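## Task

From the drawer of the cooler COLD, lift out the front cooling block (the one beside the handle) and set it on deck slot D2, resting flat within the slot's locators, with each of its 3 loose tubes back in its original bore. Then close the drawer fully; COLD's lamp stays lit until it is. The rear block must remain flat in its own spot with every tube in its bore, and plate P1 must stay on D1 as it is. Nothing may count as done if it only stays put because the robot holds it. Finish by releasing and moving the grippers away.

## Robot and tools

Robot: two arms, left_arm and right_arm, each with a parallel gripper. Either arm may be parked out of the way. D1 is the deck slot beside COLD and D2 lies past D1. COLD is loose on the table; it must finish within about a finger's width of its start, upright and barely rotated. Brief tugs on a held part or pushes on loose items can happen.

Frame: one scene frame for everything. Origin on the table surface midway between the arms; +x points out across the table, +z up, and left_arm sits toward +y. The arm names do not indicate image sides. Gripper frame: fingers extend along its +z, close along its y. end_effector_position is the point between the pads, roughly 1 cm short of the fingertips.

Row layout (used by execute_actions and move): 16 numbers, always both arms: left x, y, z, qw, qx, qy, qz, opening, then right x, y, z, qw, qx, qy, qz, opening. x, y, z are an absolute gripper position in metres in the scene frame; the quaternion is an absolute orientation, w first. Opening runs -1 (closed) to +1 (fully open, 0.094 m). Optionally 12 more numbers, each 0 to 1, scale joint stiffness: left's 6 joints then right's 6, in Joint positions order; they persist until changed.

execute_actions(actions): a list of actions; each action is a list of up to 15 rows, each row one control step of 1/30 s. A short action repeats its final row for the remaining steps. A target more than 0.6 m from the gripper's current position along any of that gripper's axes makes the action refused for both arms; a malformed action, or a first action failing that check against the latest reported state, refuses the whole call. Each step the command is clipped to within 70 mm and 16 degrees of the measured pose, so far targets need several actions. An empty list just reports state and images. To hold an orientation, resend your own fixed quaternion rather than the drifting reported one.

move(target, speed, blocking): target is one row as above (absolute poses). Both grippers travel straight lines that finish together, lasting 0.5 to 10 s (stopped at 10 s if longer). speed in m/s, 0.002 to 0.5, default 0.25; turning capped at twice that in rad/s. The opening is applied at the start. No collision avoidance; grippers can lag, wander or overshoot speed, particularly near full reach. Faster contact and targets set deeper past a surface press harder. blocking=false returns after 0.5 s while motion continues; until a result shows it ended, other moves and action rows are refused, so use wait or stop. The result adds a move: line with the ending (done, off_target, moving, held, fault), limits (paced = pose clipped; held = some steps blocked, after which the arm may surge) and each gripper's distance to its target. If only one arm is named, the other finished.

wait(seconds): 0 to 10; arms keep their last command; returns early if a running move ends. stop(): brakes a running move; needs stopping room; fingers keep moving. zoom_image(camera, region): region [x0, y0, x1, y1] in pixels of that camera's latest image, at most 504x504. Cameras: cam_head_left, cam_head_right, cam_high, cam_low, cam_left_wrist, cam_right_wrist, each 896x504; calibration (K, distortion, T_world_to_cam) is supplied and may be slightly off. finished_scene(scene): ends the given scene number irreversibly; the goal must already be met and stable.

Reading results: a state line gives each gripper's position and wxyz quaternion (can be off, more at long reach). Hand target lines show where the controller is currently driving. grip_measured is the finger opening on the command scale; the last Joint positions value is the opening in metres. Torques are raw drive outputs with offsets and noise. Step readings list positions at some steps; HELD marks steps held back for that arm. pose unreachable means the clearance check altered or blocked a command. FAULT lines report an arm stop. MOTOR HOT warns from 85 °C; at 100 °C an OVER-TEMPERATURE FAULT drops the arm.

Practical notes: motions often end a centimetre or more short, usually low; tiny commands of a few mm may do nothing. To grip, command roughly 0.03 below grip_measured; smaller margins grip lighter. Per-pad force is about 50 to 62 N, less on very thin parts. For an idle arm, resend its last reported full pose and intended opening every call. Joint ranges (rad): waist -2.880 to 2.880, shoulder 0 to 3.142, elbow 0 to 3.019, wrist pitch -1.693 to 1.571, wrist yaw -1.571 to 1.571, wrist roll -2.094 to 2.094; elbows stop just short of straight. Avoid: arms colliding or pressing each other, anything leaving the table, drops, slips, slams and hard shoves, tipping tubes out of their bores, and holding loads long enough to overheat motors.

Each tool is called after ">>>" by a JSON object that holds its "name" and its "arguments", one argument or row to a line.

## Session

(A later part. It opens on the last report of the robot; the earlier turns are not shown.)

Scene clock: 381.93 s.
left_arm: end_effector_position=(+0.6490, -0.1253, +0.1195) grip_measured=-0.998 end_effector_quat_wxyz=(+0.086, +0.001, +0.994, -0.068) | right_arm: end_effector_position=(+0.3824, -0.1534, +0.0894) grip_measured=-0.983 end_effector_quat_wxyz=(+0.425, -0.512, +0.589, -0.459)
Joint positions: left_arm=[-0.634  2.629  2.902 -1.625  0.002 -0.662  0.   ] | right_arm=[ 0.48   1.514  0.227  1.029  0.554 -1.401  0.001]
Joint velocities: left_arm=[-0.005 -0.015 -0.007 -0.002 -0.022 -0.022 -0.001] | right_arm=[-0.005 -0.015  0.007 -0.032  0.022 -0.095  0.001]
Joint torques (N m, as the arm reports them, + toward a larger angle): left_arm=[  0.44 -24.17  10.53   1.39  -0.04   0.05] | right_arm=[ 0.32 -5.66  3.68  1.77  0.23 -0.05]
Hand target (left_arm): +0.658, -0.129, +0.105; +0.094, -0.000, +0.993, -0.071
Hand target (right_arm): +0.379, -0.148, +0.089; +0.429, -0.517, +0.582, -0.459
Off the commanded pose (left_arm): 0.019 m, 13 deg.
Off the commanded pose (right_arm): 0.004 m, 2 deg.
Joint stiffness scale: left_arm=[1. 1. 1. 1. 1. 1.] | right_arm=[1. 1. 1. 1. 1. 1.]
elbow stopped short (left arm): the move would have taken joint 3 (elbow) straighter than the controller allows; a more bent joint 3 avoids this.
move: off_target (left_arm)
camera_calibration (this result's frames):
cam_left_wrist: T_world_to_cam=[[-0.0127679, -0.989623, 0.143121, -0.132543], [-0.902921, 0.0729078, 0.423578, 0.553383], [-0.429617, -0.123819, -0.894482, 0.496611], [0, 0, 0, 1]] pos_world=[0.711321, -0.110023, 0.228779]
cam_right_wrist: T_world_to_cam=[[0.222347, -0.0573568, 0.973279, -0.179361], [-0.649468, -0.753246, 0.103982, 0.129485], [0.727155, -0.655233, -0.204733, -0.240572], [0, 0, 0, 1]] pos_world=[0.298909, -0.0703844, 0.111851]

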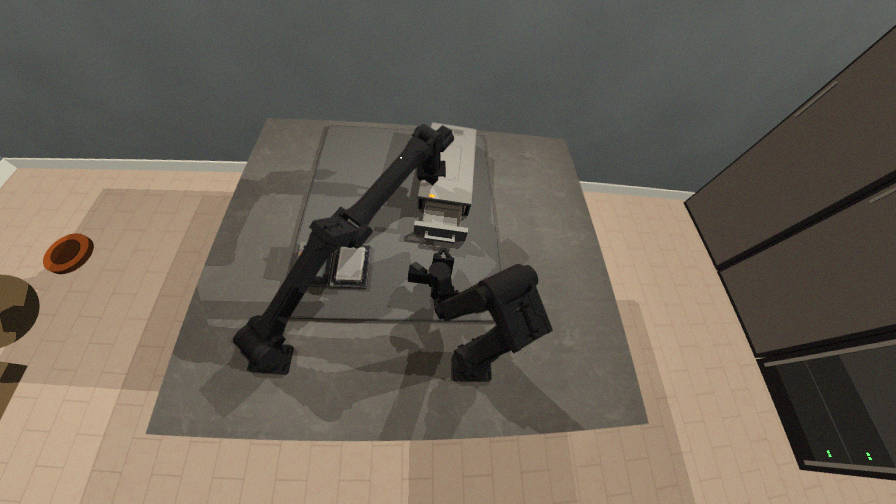

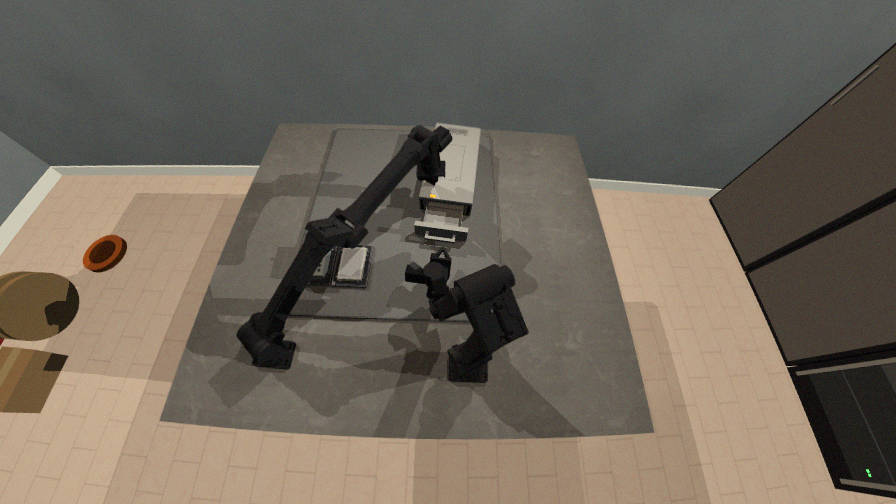

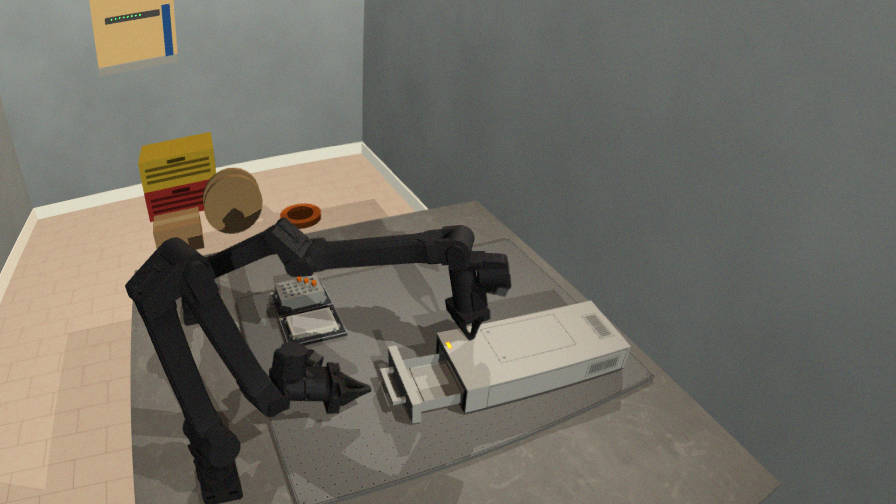

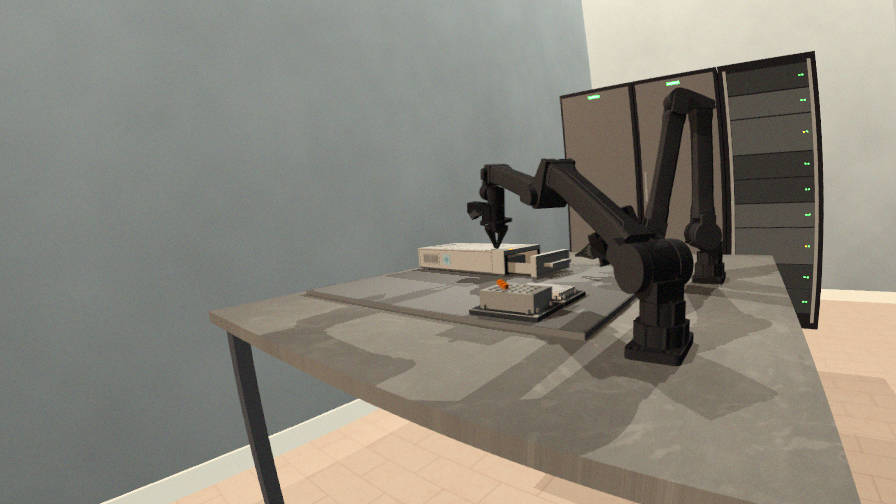

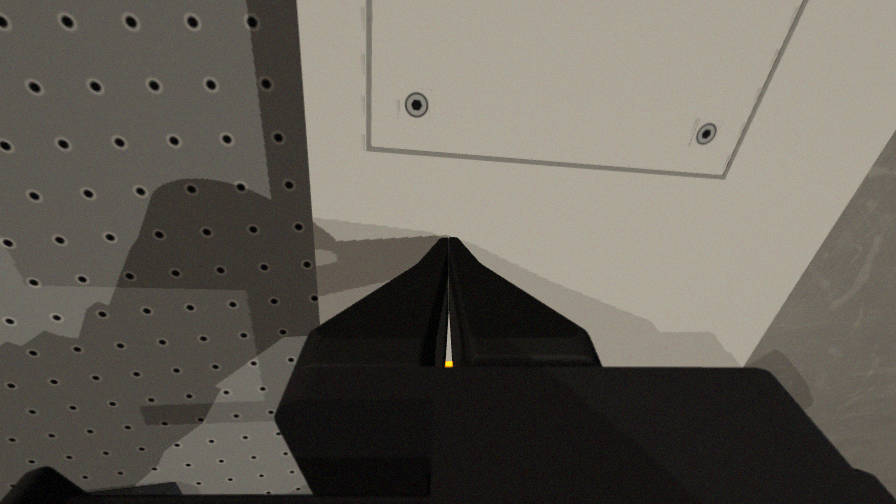

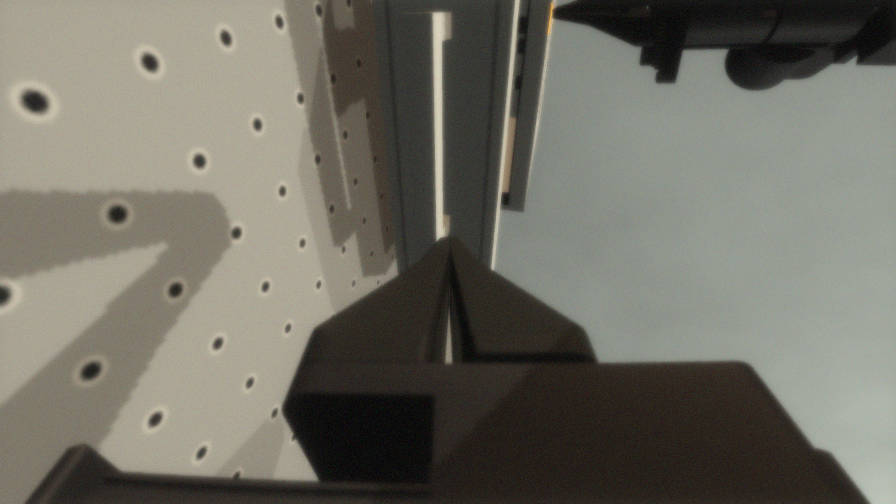

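Open fingers straddling the bar push on the face; no grasp needed.

>>> {"name": "move", "arguments": {
  "target": [0.66,-0.13,0.105,0,0,1,0,-1,0.39,-0.15,0.066,-0.422,0.52,-0.577,0.468,0],
  "speed": 0.1
}}

>>> {"name": "move", "arguments": {
  "target": [0.66,-0.13,0.105,0,0,1,0,-1,0.585,-0.162,0.066,-0.422,0.52,-0.577,0.468,0],
  "speed": 0.05
}}

Scene clock: 408.97 s.
left_arm: end_effector_position=(+0.6490, -0.1253, +0.1195) grip_measured=-0.998 end_effector_quat_wxyz=(+0.086, +0.001, +0.994, -0.068) | right_arm: end_effector_position=(+0.3817, -0.1535, +0.0592) grip_measured=-0.003 end_effector_quat_wxyz=(+0.413, -0.525, +0.584, -0.461)
Joint positions: left_arm=[-0.634  2.629  2.902 -1.625  0.002 -0.662  0.   ] | right_arm=[ 0.48   1.683  0.227  1.178  0.553 -1.423  0.047]
Joint velocities: left_arm=[ 0.005 -0.015 -0.017 -0.012  0.037  0.007 -0.   ] | right_arm=[-0.005 -0.015 -0.027  0.002  0.007 -0.022  0.001]
Joint torques (N m, as the arm reports them, + toward a larger angle): left_arm=[  0.45 -24.21  10.54   1.39  -0.04   0.05] | right_arm=[-0.94 -6.43  4.39  1.72  0.   -0.12]
Hand target (left_arm): +0.658, -0.129, +0.105; +0.094, -0.000, +0.993, -0.071
Hand target (right_arm): +0.390, -0.150, +0.065; +0.422, -0.520, +0.577, -0.468
Off the commanded pose (left_arm): 0.019 m, 13 deg.
Off the commanded pose (right_arm): 0.011 m, 2 deg.
Joint stiffness scale: left_arm=[1. 1. 1. 1. 1. 1.] | right_arm=[1. 1. 1. 1. 1. 1.]
elbow stopped short (left arm): the move would have taken joint 3 (elbow) straighter than the controller allows; a more bent joint 3 avoids this.
move: off_target (left_arm, right_arm)
camera_calibration (this result's frames):
cam_left_wrist: T_world_to_cam=[[-0.0127679, -0.989623, 0.143121, -0.132543], [-0.902921, 0.0729078, 0.423578, 0.553383], [-0.429617, -0.123819, -0.894482, 0.496611], [0, 0, 0, 1]] pos_world=[0.711321, -0.110023, 0.228779]
cam_right_wrist: T_world_to_cam=[[0.241891, -0.0277187, 0.969908, -0.152602], [-0.642324, -0.753788, 0.13865, 0.12727], [0.727261, -0.656533, -0.200138, -0.246827], [0, 0, 0, 1]] pos_world=[0.29817, -0.0703455, 0.0809642]

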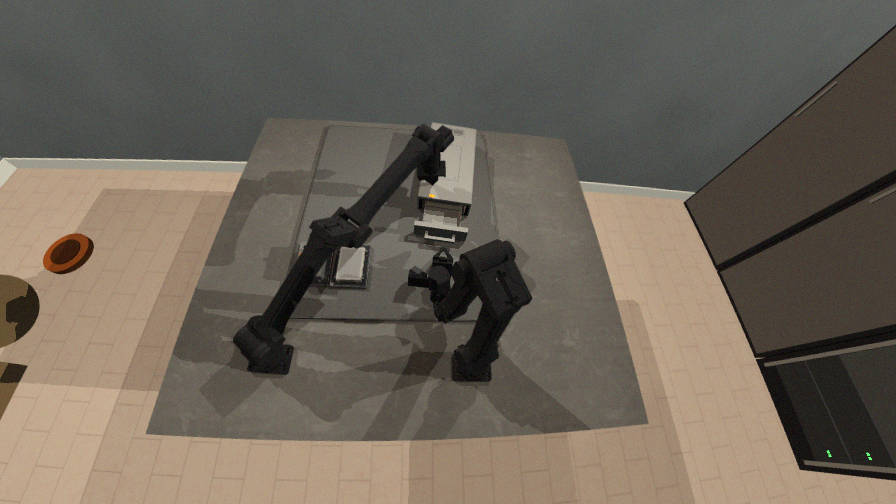

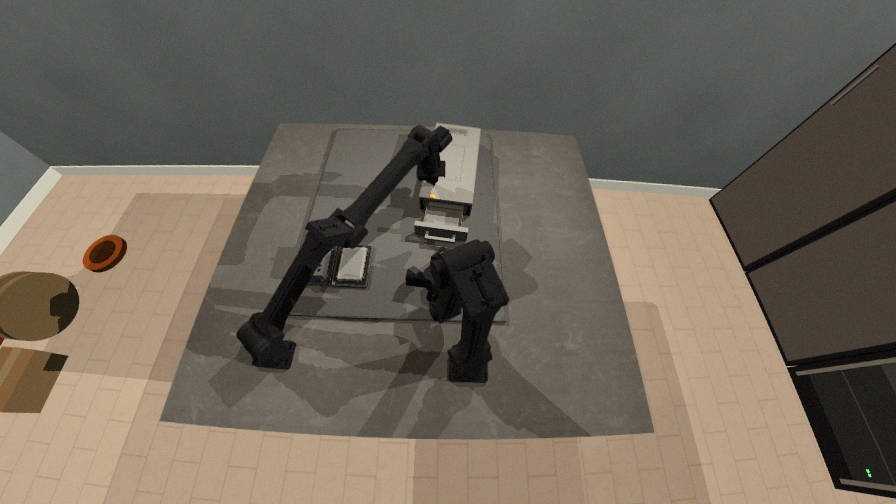

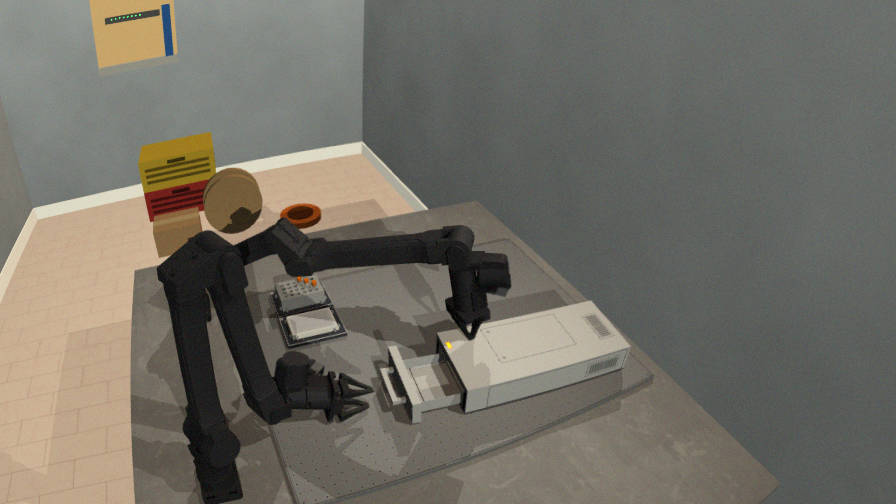

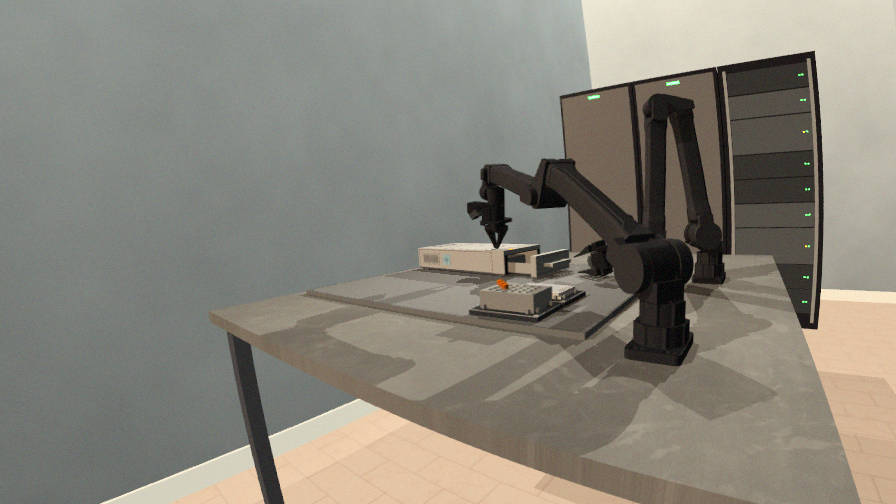

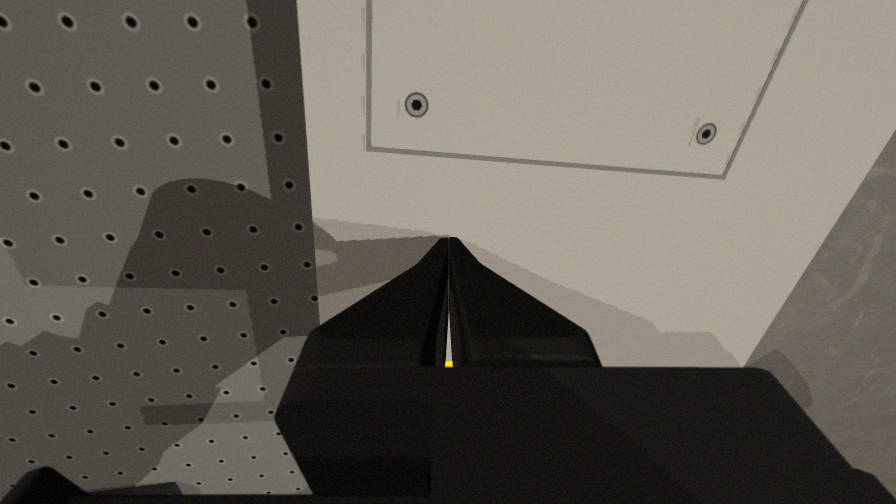

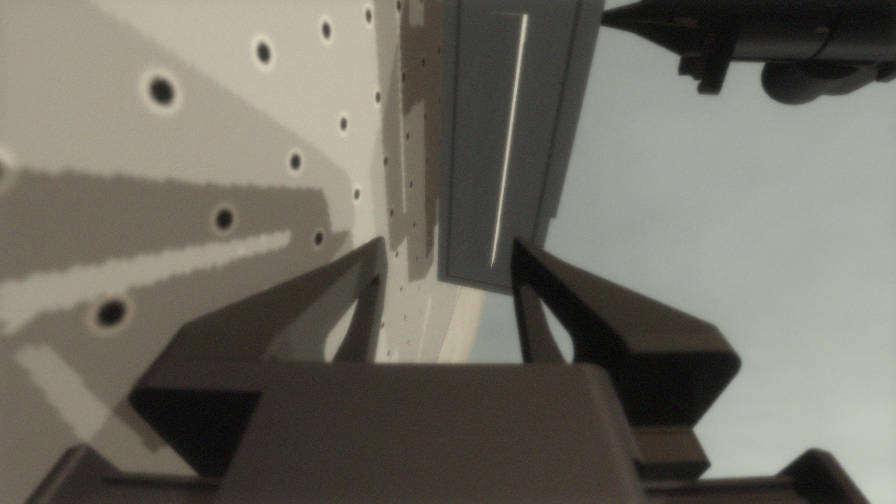

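Scene clock: 413.33 s.
left_arm: end_effector_position=(+0.6490, -0.1253, +0.1195) grip_measured=-0.998 end_effector_quat_wxyz=(+0.086, +0.001, +0.994, -0.068) | right_arm: end_effector_position=(+0.5514, -0.1551, +0.0608) grip_measured=-0.003 end_effector_quat_wxyz=(-0.419, +0.533, -0.578, +0.455)
Joint positions: left_arm=[-0.634  2.629  2.902 -1.625  0.002 -0.662  0.   ] | right_arm=[ 0.278  1.853  0.656  0.945  0.331 -1.489  0.047]
Joint velocities: left_arm=[-0.015 -0.015  0.007  0.002 -0.037 -0.007  0.002] | right_arm=[-0.005 -0.005  0.007 -0.007 -0.022 -0.051 -0.001]
Joint torques (N m, as the arm reports them, + toward a larger angle): left_arm=[  0.43 -24.19  10.53   1.4   -0.04   0.05] | right_arm=[ -2.71 -11.8   11.76   0.4   -0.07  -0.14]
Hand target (left_arm): +0.658, -0.129, +0.105; +0.094, -0.000, +0.993, -0.071
Hand target (right_arm): +0.582, -0.165, +0.073; -0.421, +0.520, -0.575, +0.470
Off the commanded pose (left_arm): 0.019 m, 13 deg.
Off the commanded pose (right_arm): 0.035 m, 2 deg.
Joint stiffness scale: left_arm=[1. 1. 1. 1. 1. 1.] | right_arm=[1. 1. 1. 1. 1. 1.]
elbow stopped short (left arm): the move would have taken joint 3 (elbow) straighter than the controller allows; a more bent joint 3 avoids this.
move: off_target (left_arm, right_arm)
camera_calibration (this result's frames):
cam_left_wrist: T_world_to_cam=[[-0.0127679, -0.989623, 0.143121, -0.132543], [-0.902921, 0.0729078, 0.423578, 0.553383], [-0.429617, -0.123819, -0.894482, 0.496611], [0, 0, 0, 1]] pos_world=[0.711321, -0.110023, 0.228779]
cam_right_wrist: T_world_to_cam=[[0.244484, -0.0205095, 0.969436, -0.19546], [-0.62123, -0.770956, 0.140359, 0.220372], [0.744514, -0.636558, -0.201228, -0.377314], [0, 0, 0, 1]] pos_world=[0.465604, -0.0742944, 0.0826285]

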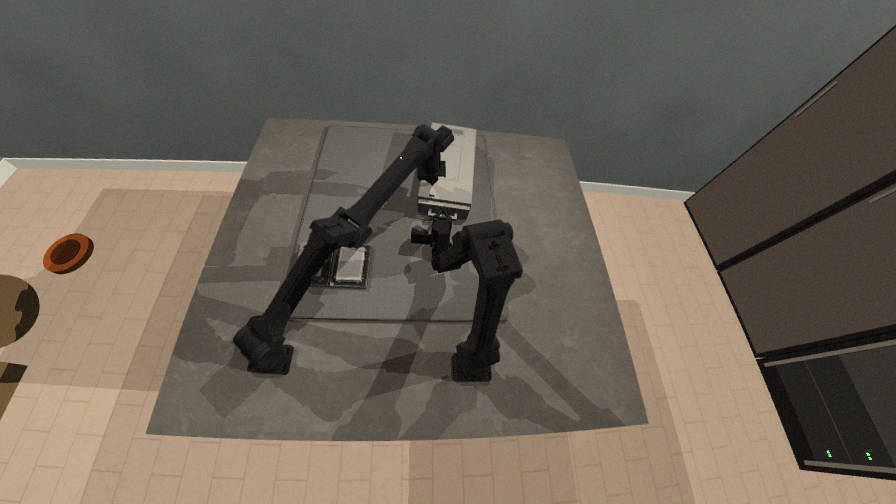

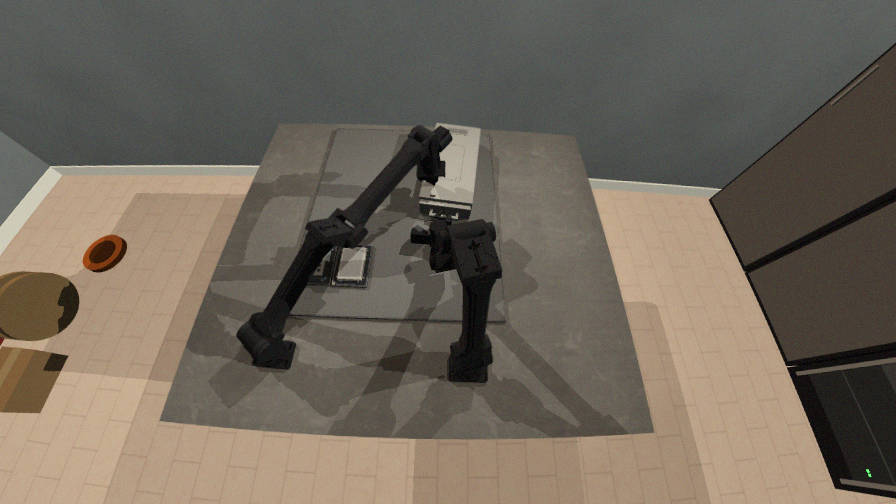

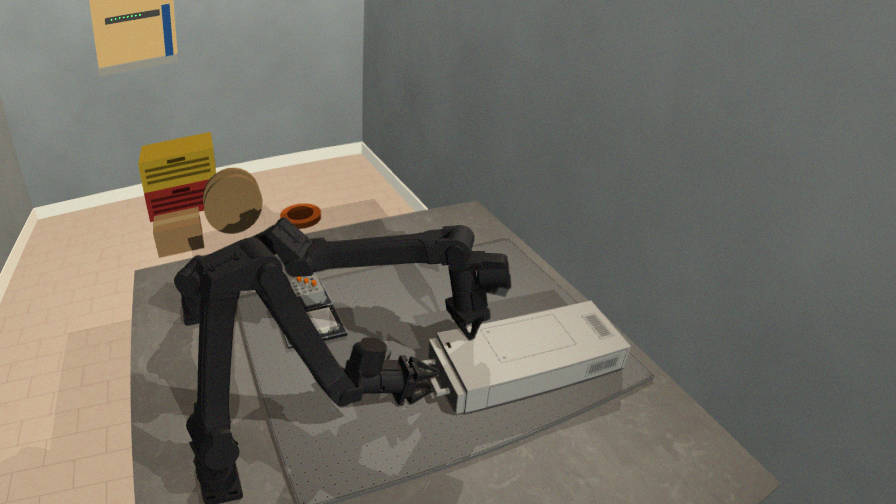

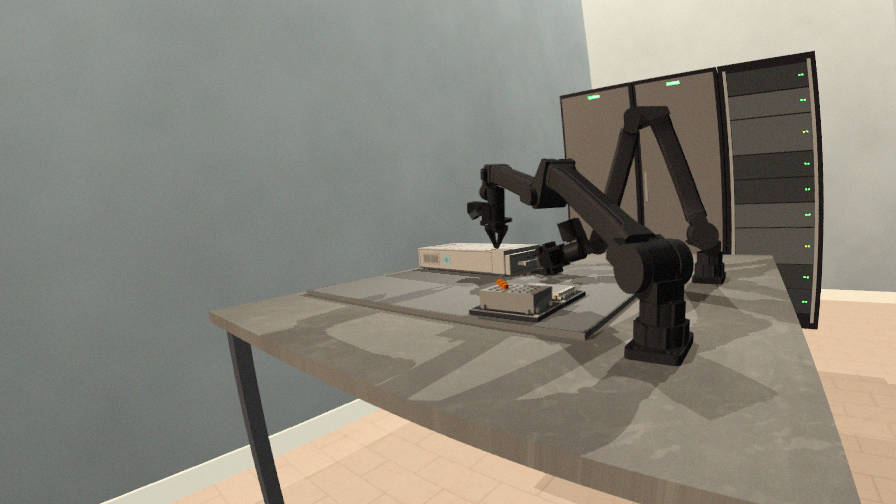

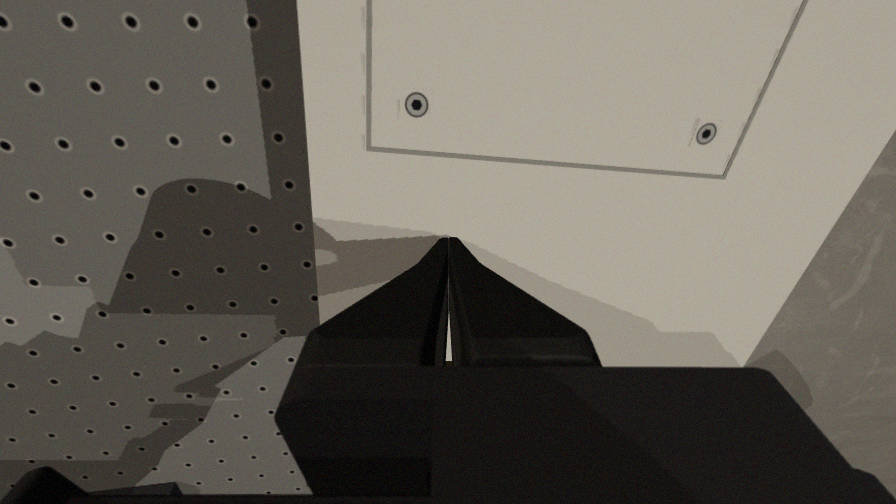

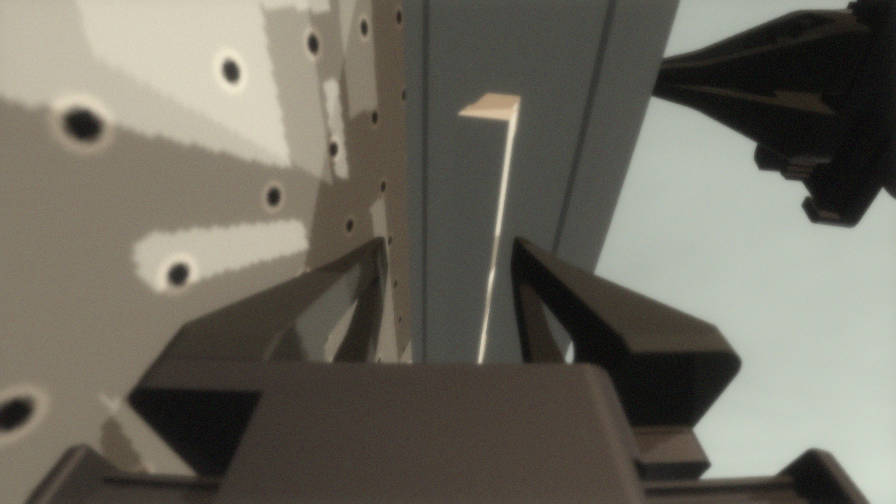

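Lamp off. Back away.

>>> {"name": "move", "arguments": {
  "target": [0.66,-0.13,0.105,0,0,1,0,-1,0.44,-0.15,0.066,-0.422,0.52,-0.577,0.468,0],
  "speed": 0.1
}}

>>> {"name": "move", "arguments": {
  "target": [0.55,0.05,0.25,0,0,1,0,-1,0.42,-0.2,0.1,-0.422,0.52,-0.577,0.468,0],
  "speed": 0.15
}}

Scene clock: 416.63 s.
left_arm: end_effector_position=(+0.6489, -0.1253, +0.1195) grip_measured=-0.998 end_effector_quat_wxyz=(+0.085, +0.001, +0.994, -0.068) | right_arm: end_effector_position=(+0.4419, -0.1552, +0.0574) grip_measured=-0.003 end_effector_quat_wxyz=(-0.408, +0.527, -0.579, +0.469)
Joint positions: left_arm=[-0.634  2.629  2.902 -1.625  0.002 -0.662  0.   ] | right_arm=[ 0.39   1.753  0.374  1.12   0.475 -1.473  0.047]
Joint velocities: left_arm=[-0.015 -0.005 -0.022 -0.012  0.007 -0.022 -0.   ] | right_arm=[-0.005 -0.015  0.002  0.017  0.066  0.037 -0.   ]
Joint torques (N m, as the arm reports them, + toward a larger angle): left_arm=[  0.45 -24.2   10.54   1.4   -0.04   0.05] | right_arm=[  0.16 -10.34   3.02   1.77   0.21   0.2 ]
Hand target (left_arm): +0.658, -0.129, +0.105; +0.093, -0.000, +0.993, -0.071
Hand target (right_arm): +0.440, -0.149, +0.063; +0.423, -0.520, +0.578, -0.466
Off the commanded pose (left_arm): 0.019 m, 13 deg.
Off the commanded pose (right_arm): 0.010 m, 2 deg.
Joint stiffness scale: left_arm=[1. 1. 1. 1. 1. 1.] | right_arm=[1. 1. 1. 1. 1. 1.]
elbow stopped short (left arm): the move would have taken joint 3 (elbow) straighter than the controller allows; a more bent joint 3 avoids this.
move: off_target (left_arm)
camera_calibration (this result's frames):
cam_left_wrist: T_world_to_cam=[[-0.0127249, -0.989656, 0.142892, -0.13249], [-0.902794, 0.0728083, 0.423866, 0.553192], [-0.429886, -0.123609, -0.894382, 0.496758], [0, 0, 0, 1]] pos_world=[0.711282, -0.109993, 0.228743]
cam_right_wrist: T_world_to_cam=[[0.238718, -0.00646019, 0.971067, -0.160776], [-0.645252, -0.748361, 0.153644, 0.166123], [0.725716, -0.663261, -0.182816, -0.29341], [0, 0, 0, 1]] pos_world=[0.358504, -0.0713262, 0.07696]

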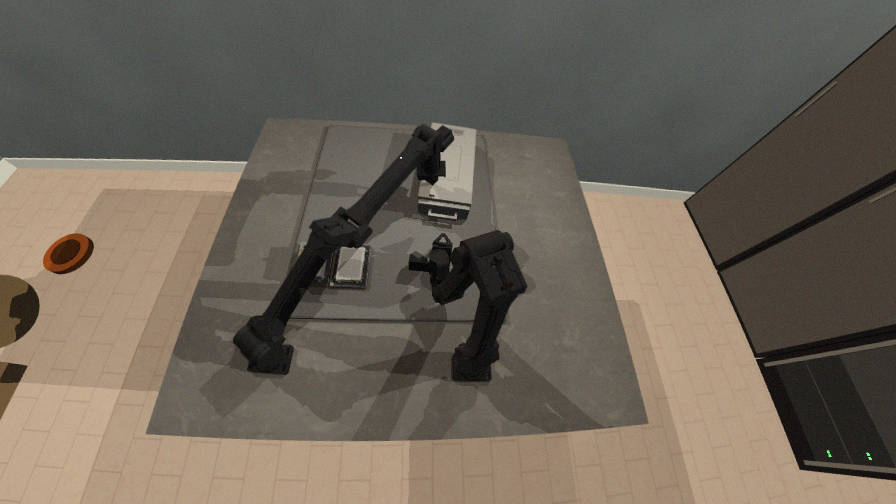

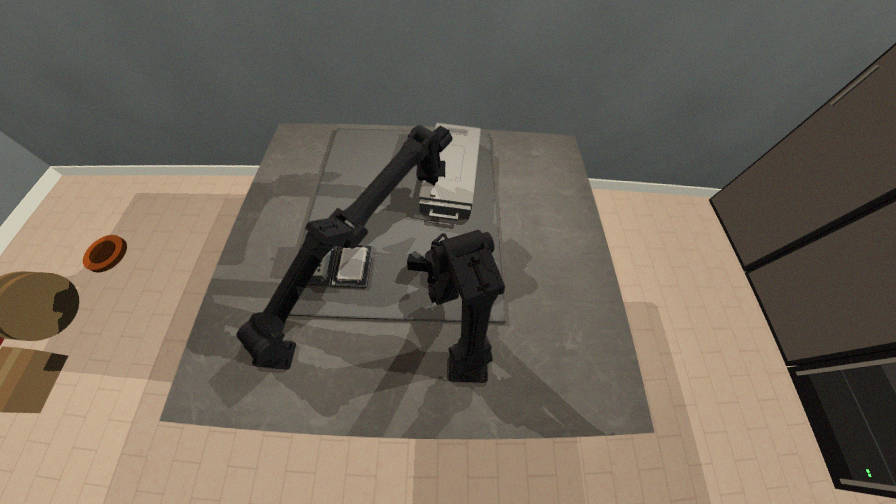

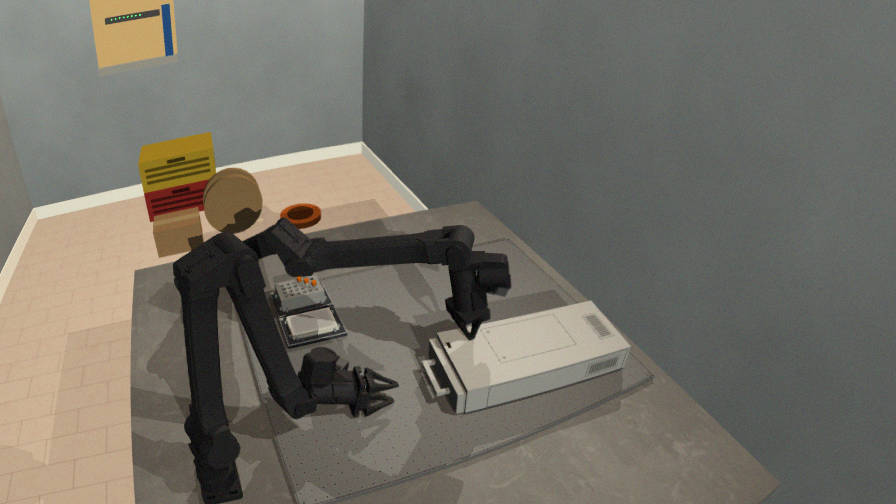

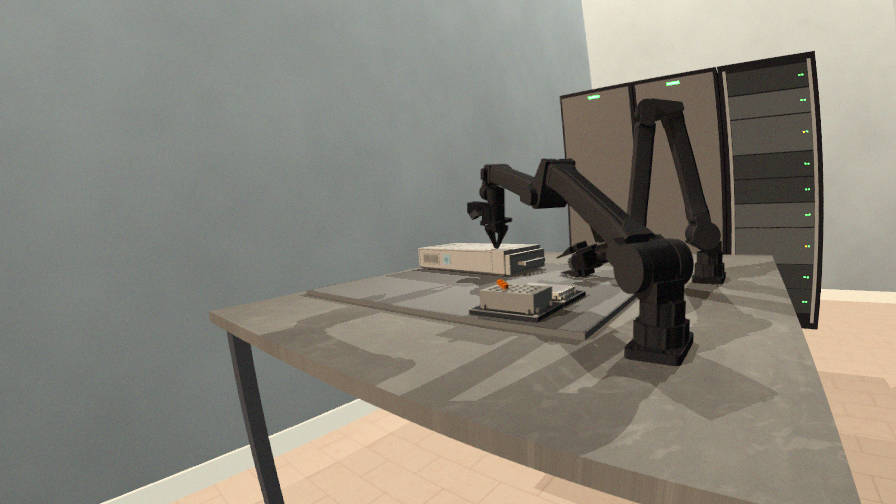

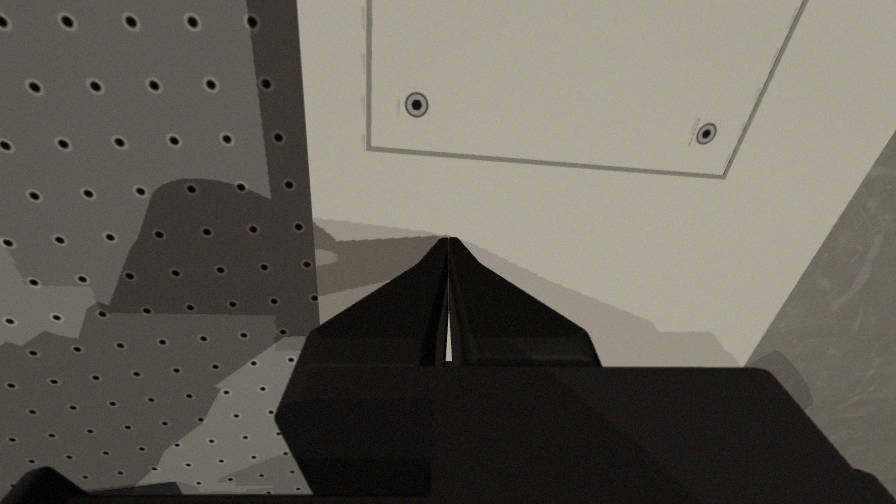

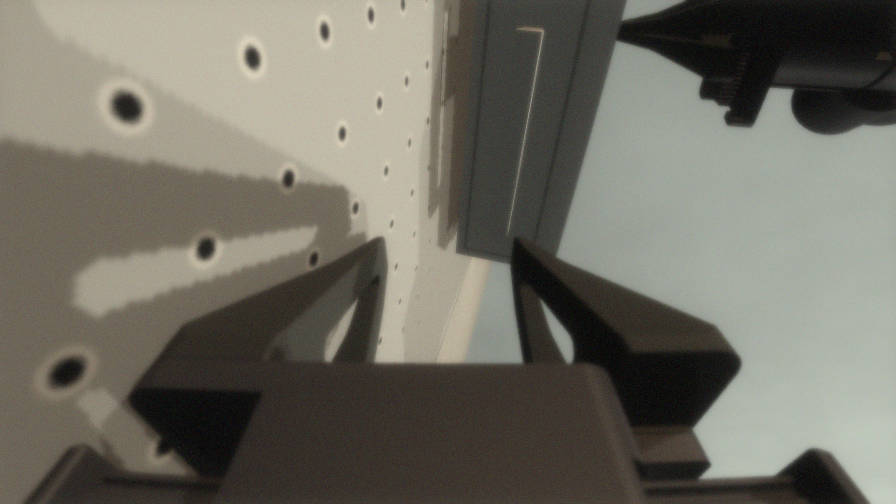

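Scene clock: 418.67 s.
left_arm: end_effector_position=(+0.5537, +0.0442, +0.2493) grip_measured=-0.998 end_effector_quat_wxyz=(+0.015, -0.001, +1.000, -0.009) | right_arm: end_effector_position=(+0.4223, -0.1935, +0.1063) grip_measured=-0.003 end_effector_quat_wxyz=(+0.436, -0.513, +0.573, -0.467)
Joint positions: left_arm=[-0.516  2.01   2.142 -1.669 -0.001 -0.547  0.   ] | right_arm=[ 0.271  1.513  0.283  1.035  0.335 -1.484  0.047]
Joint velocities: left_arm=[-0.005 -0.005 -0.032  0.012  0.037  0.11  -0.001] | right_arm=[-0.005 -0.024  0.007 -0.007  0.022 -0.051  0.001]
Joint torques (N m, as the arm reports them, + toward a larger angle): left_arm=[  1.37 -21.48   7.69  -0.52  -0.05   0.14] | right_arm=[-1.81 -7.55  4.2   0.43 -0.05 -0.13]
Hand target (left_arm): +0.553, +0.051, +0.249; +0.010, +0.001, +1.000, -0.003
Hand target (right_arm): +0.419, -0.201, +0.100; +0.421, -0.521, +0.576, -0.469
Off the commanded pose (left_arm): 0.007 m, 2 deg.
Off the commanded pose (right_arm): 0.009 m, 2 deg.
Joint stiffness scale: left_arm=[1. 1. 1. 1. 1. 1.] | right_arm=[1. 1. 1. 1. 1. 1.]
joint sent to its limit (left arm) — the command would take joint 4 (wrist pitch) past its lower limit, so that joint was sent only as far as its limit.
move: done
camera_calibration (this result's frames):
cam_left_wrist: T_world_to_cam=[[0.00375685, -0.999663, 0.0256944, 0.036028], [-0.834006, 0.0110446, 0.551644, 0.332704], [-0.551742, -0.0235017, -0.833684, 0.640787], [0, 0, 0, 1]] pos_world=[0.630891, 0.0474008, 0.349754]
cam_right_wrist: T_world_to_cam=[[0.191014, -0.0401301, 0.980767, -0.191259], [-0.636971, -0.765288, 0.0927432, 0.117033], [0.746848, -0.642435, -0.171743, -0.301727], [0, 0, 0, 1]] pos_world=[0.336424, -0.111951, 0.124907]

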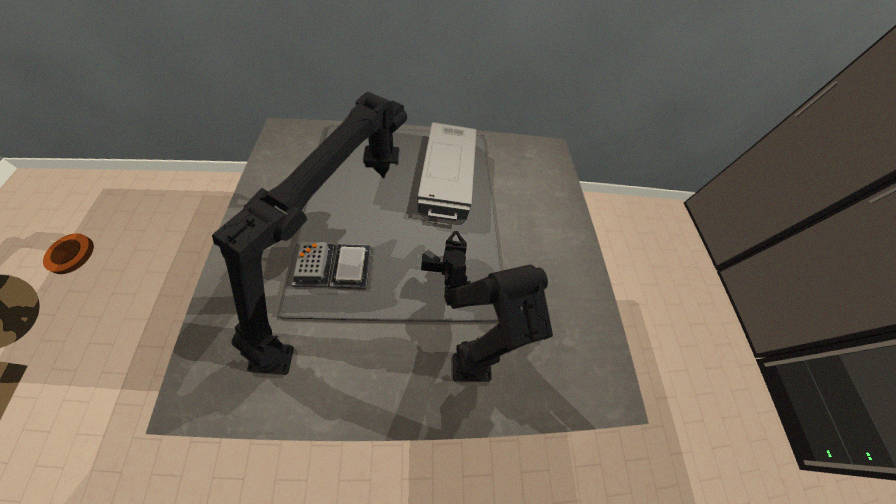

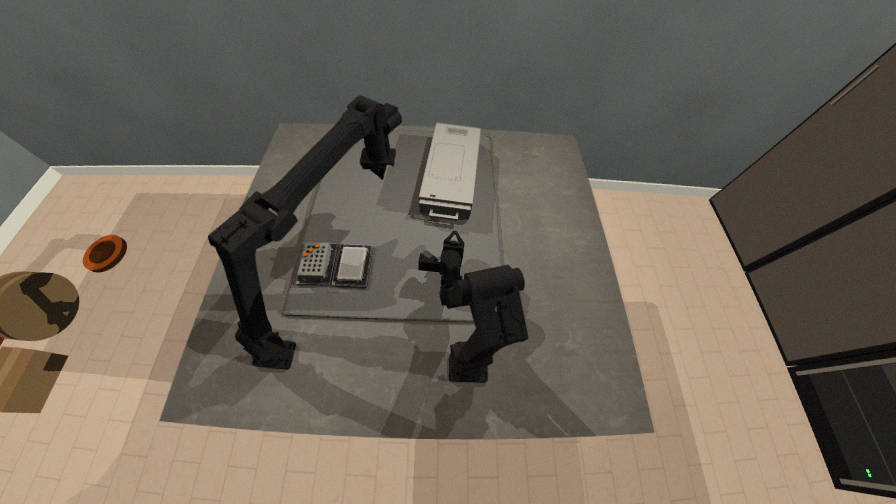

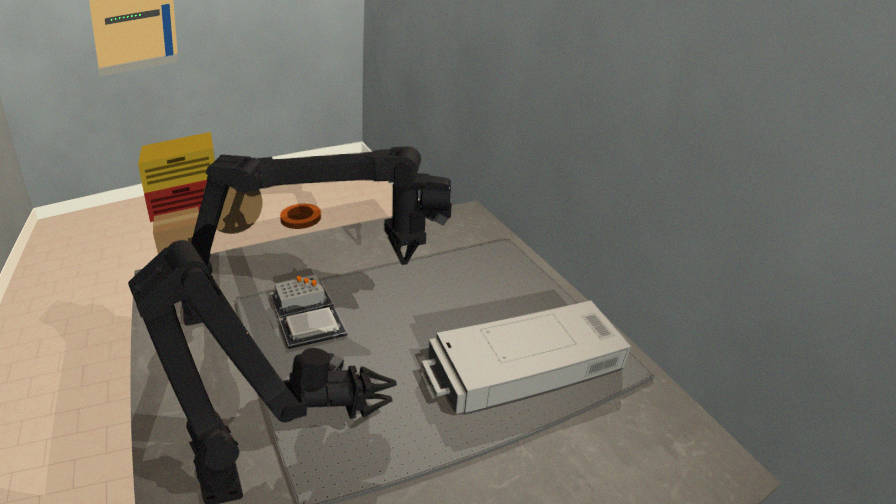

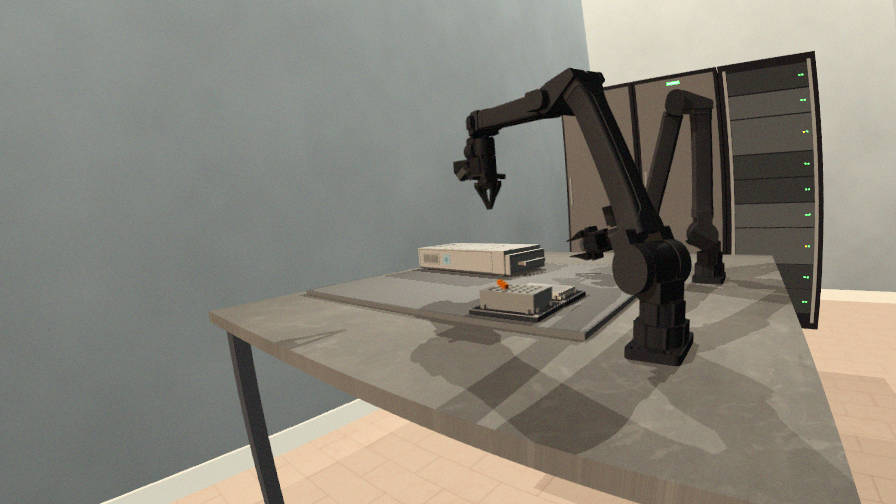

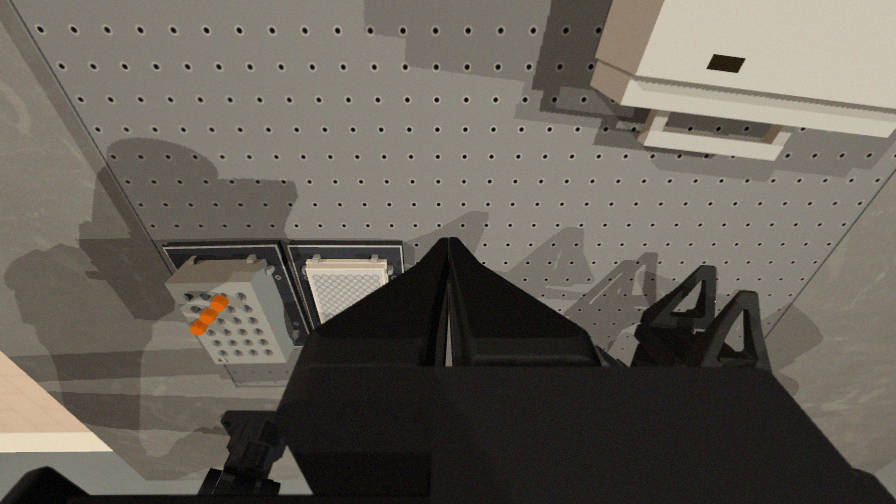

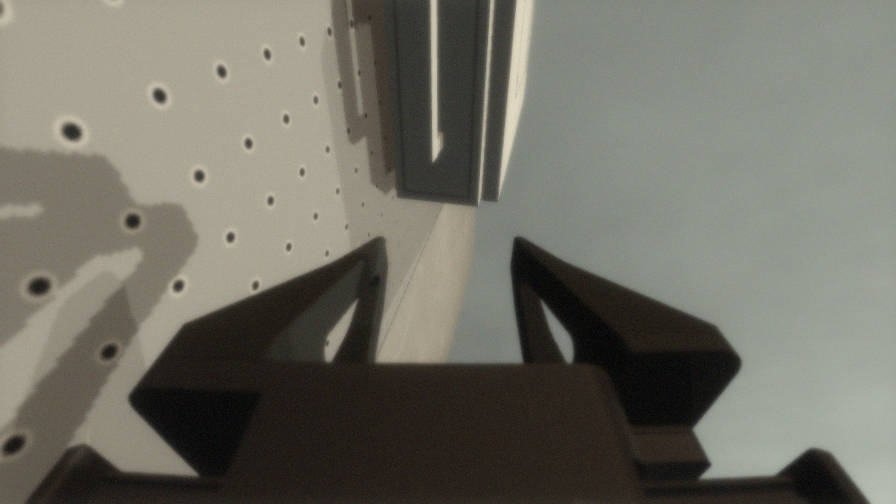

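>>> {"name": "finished_scene", "arguments": {
  "scene": 2
}}

The scene is finished: the task was done.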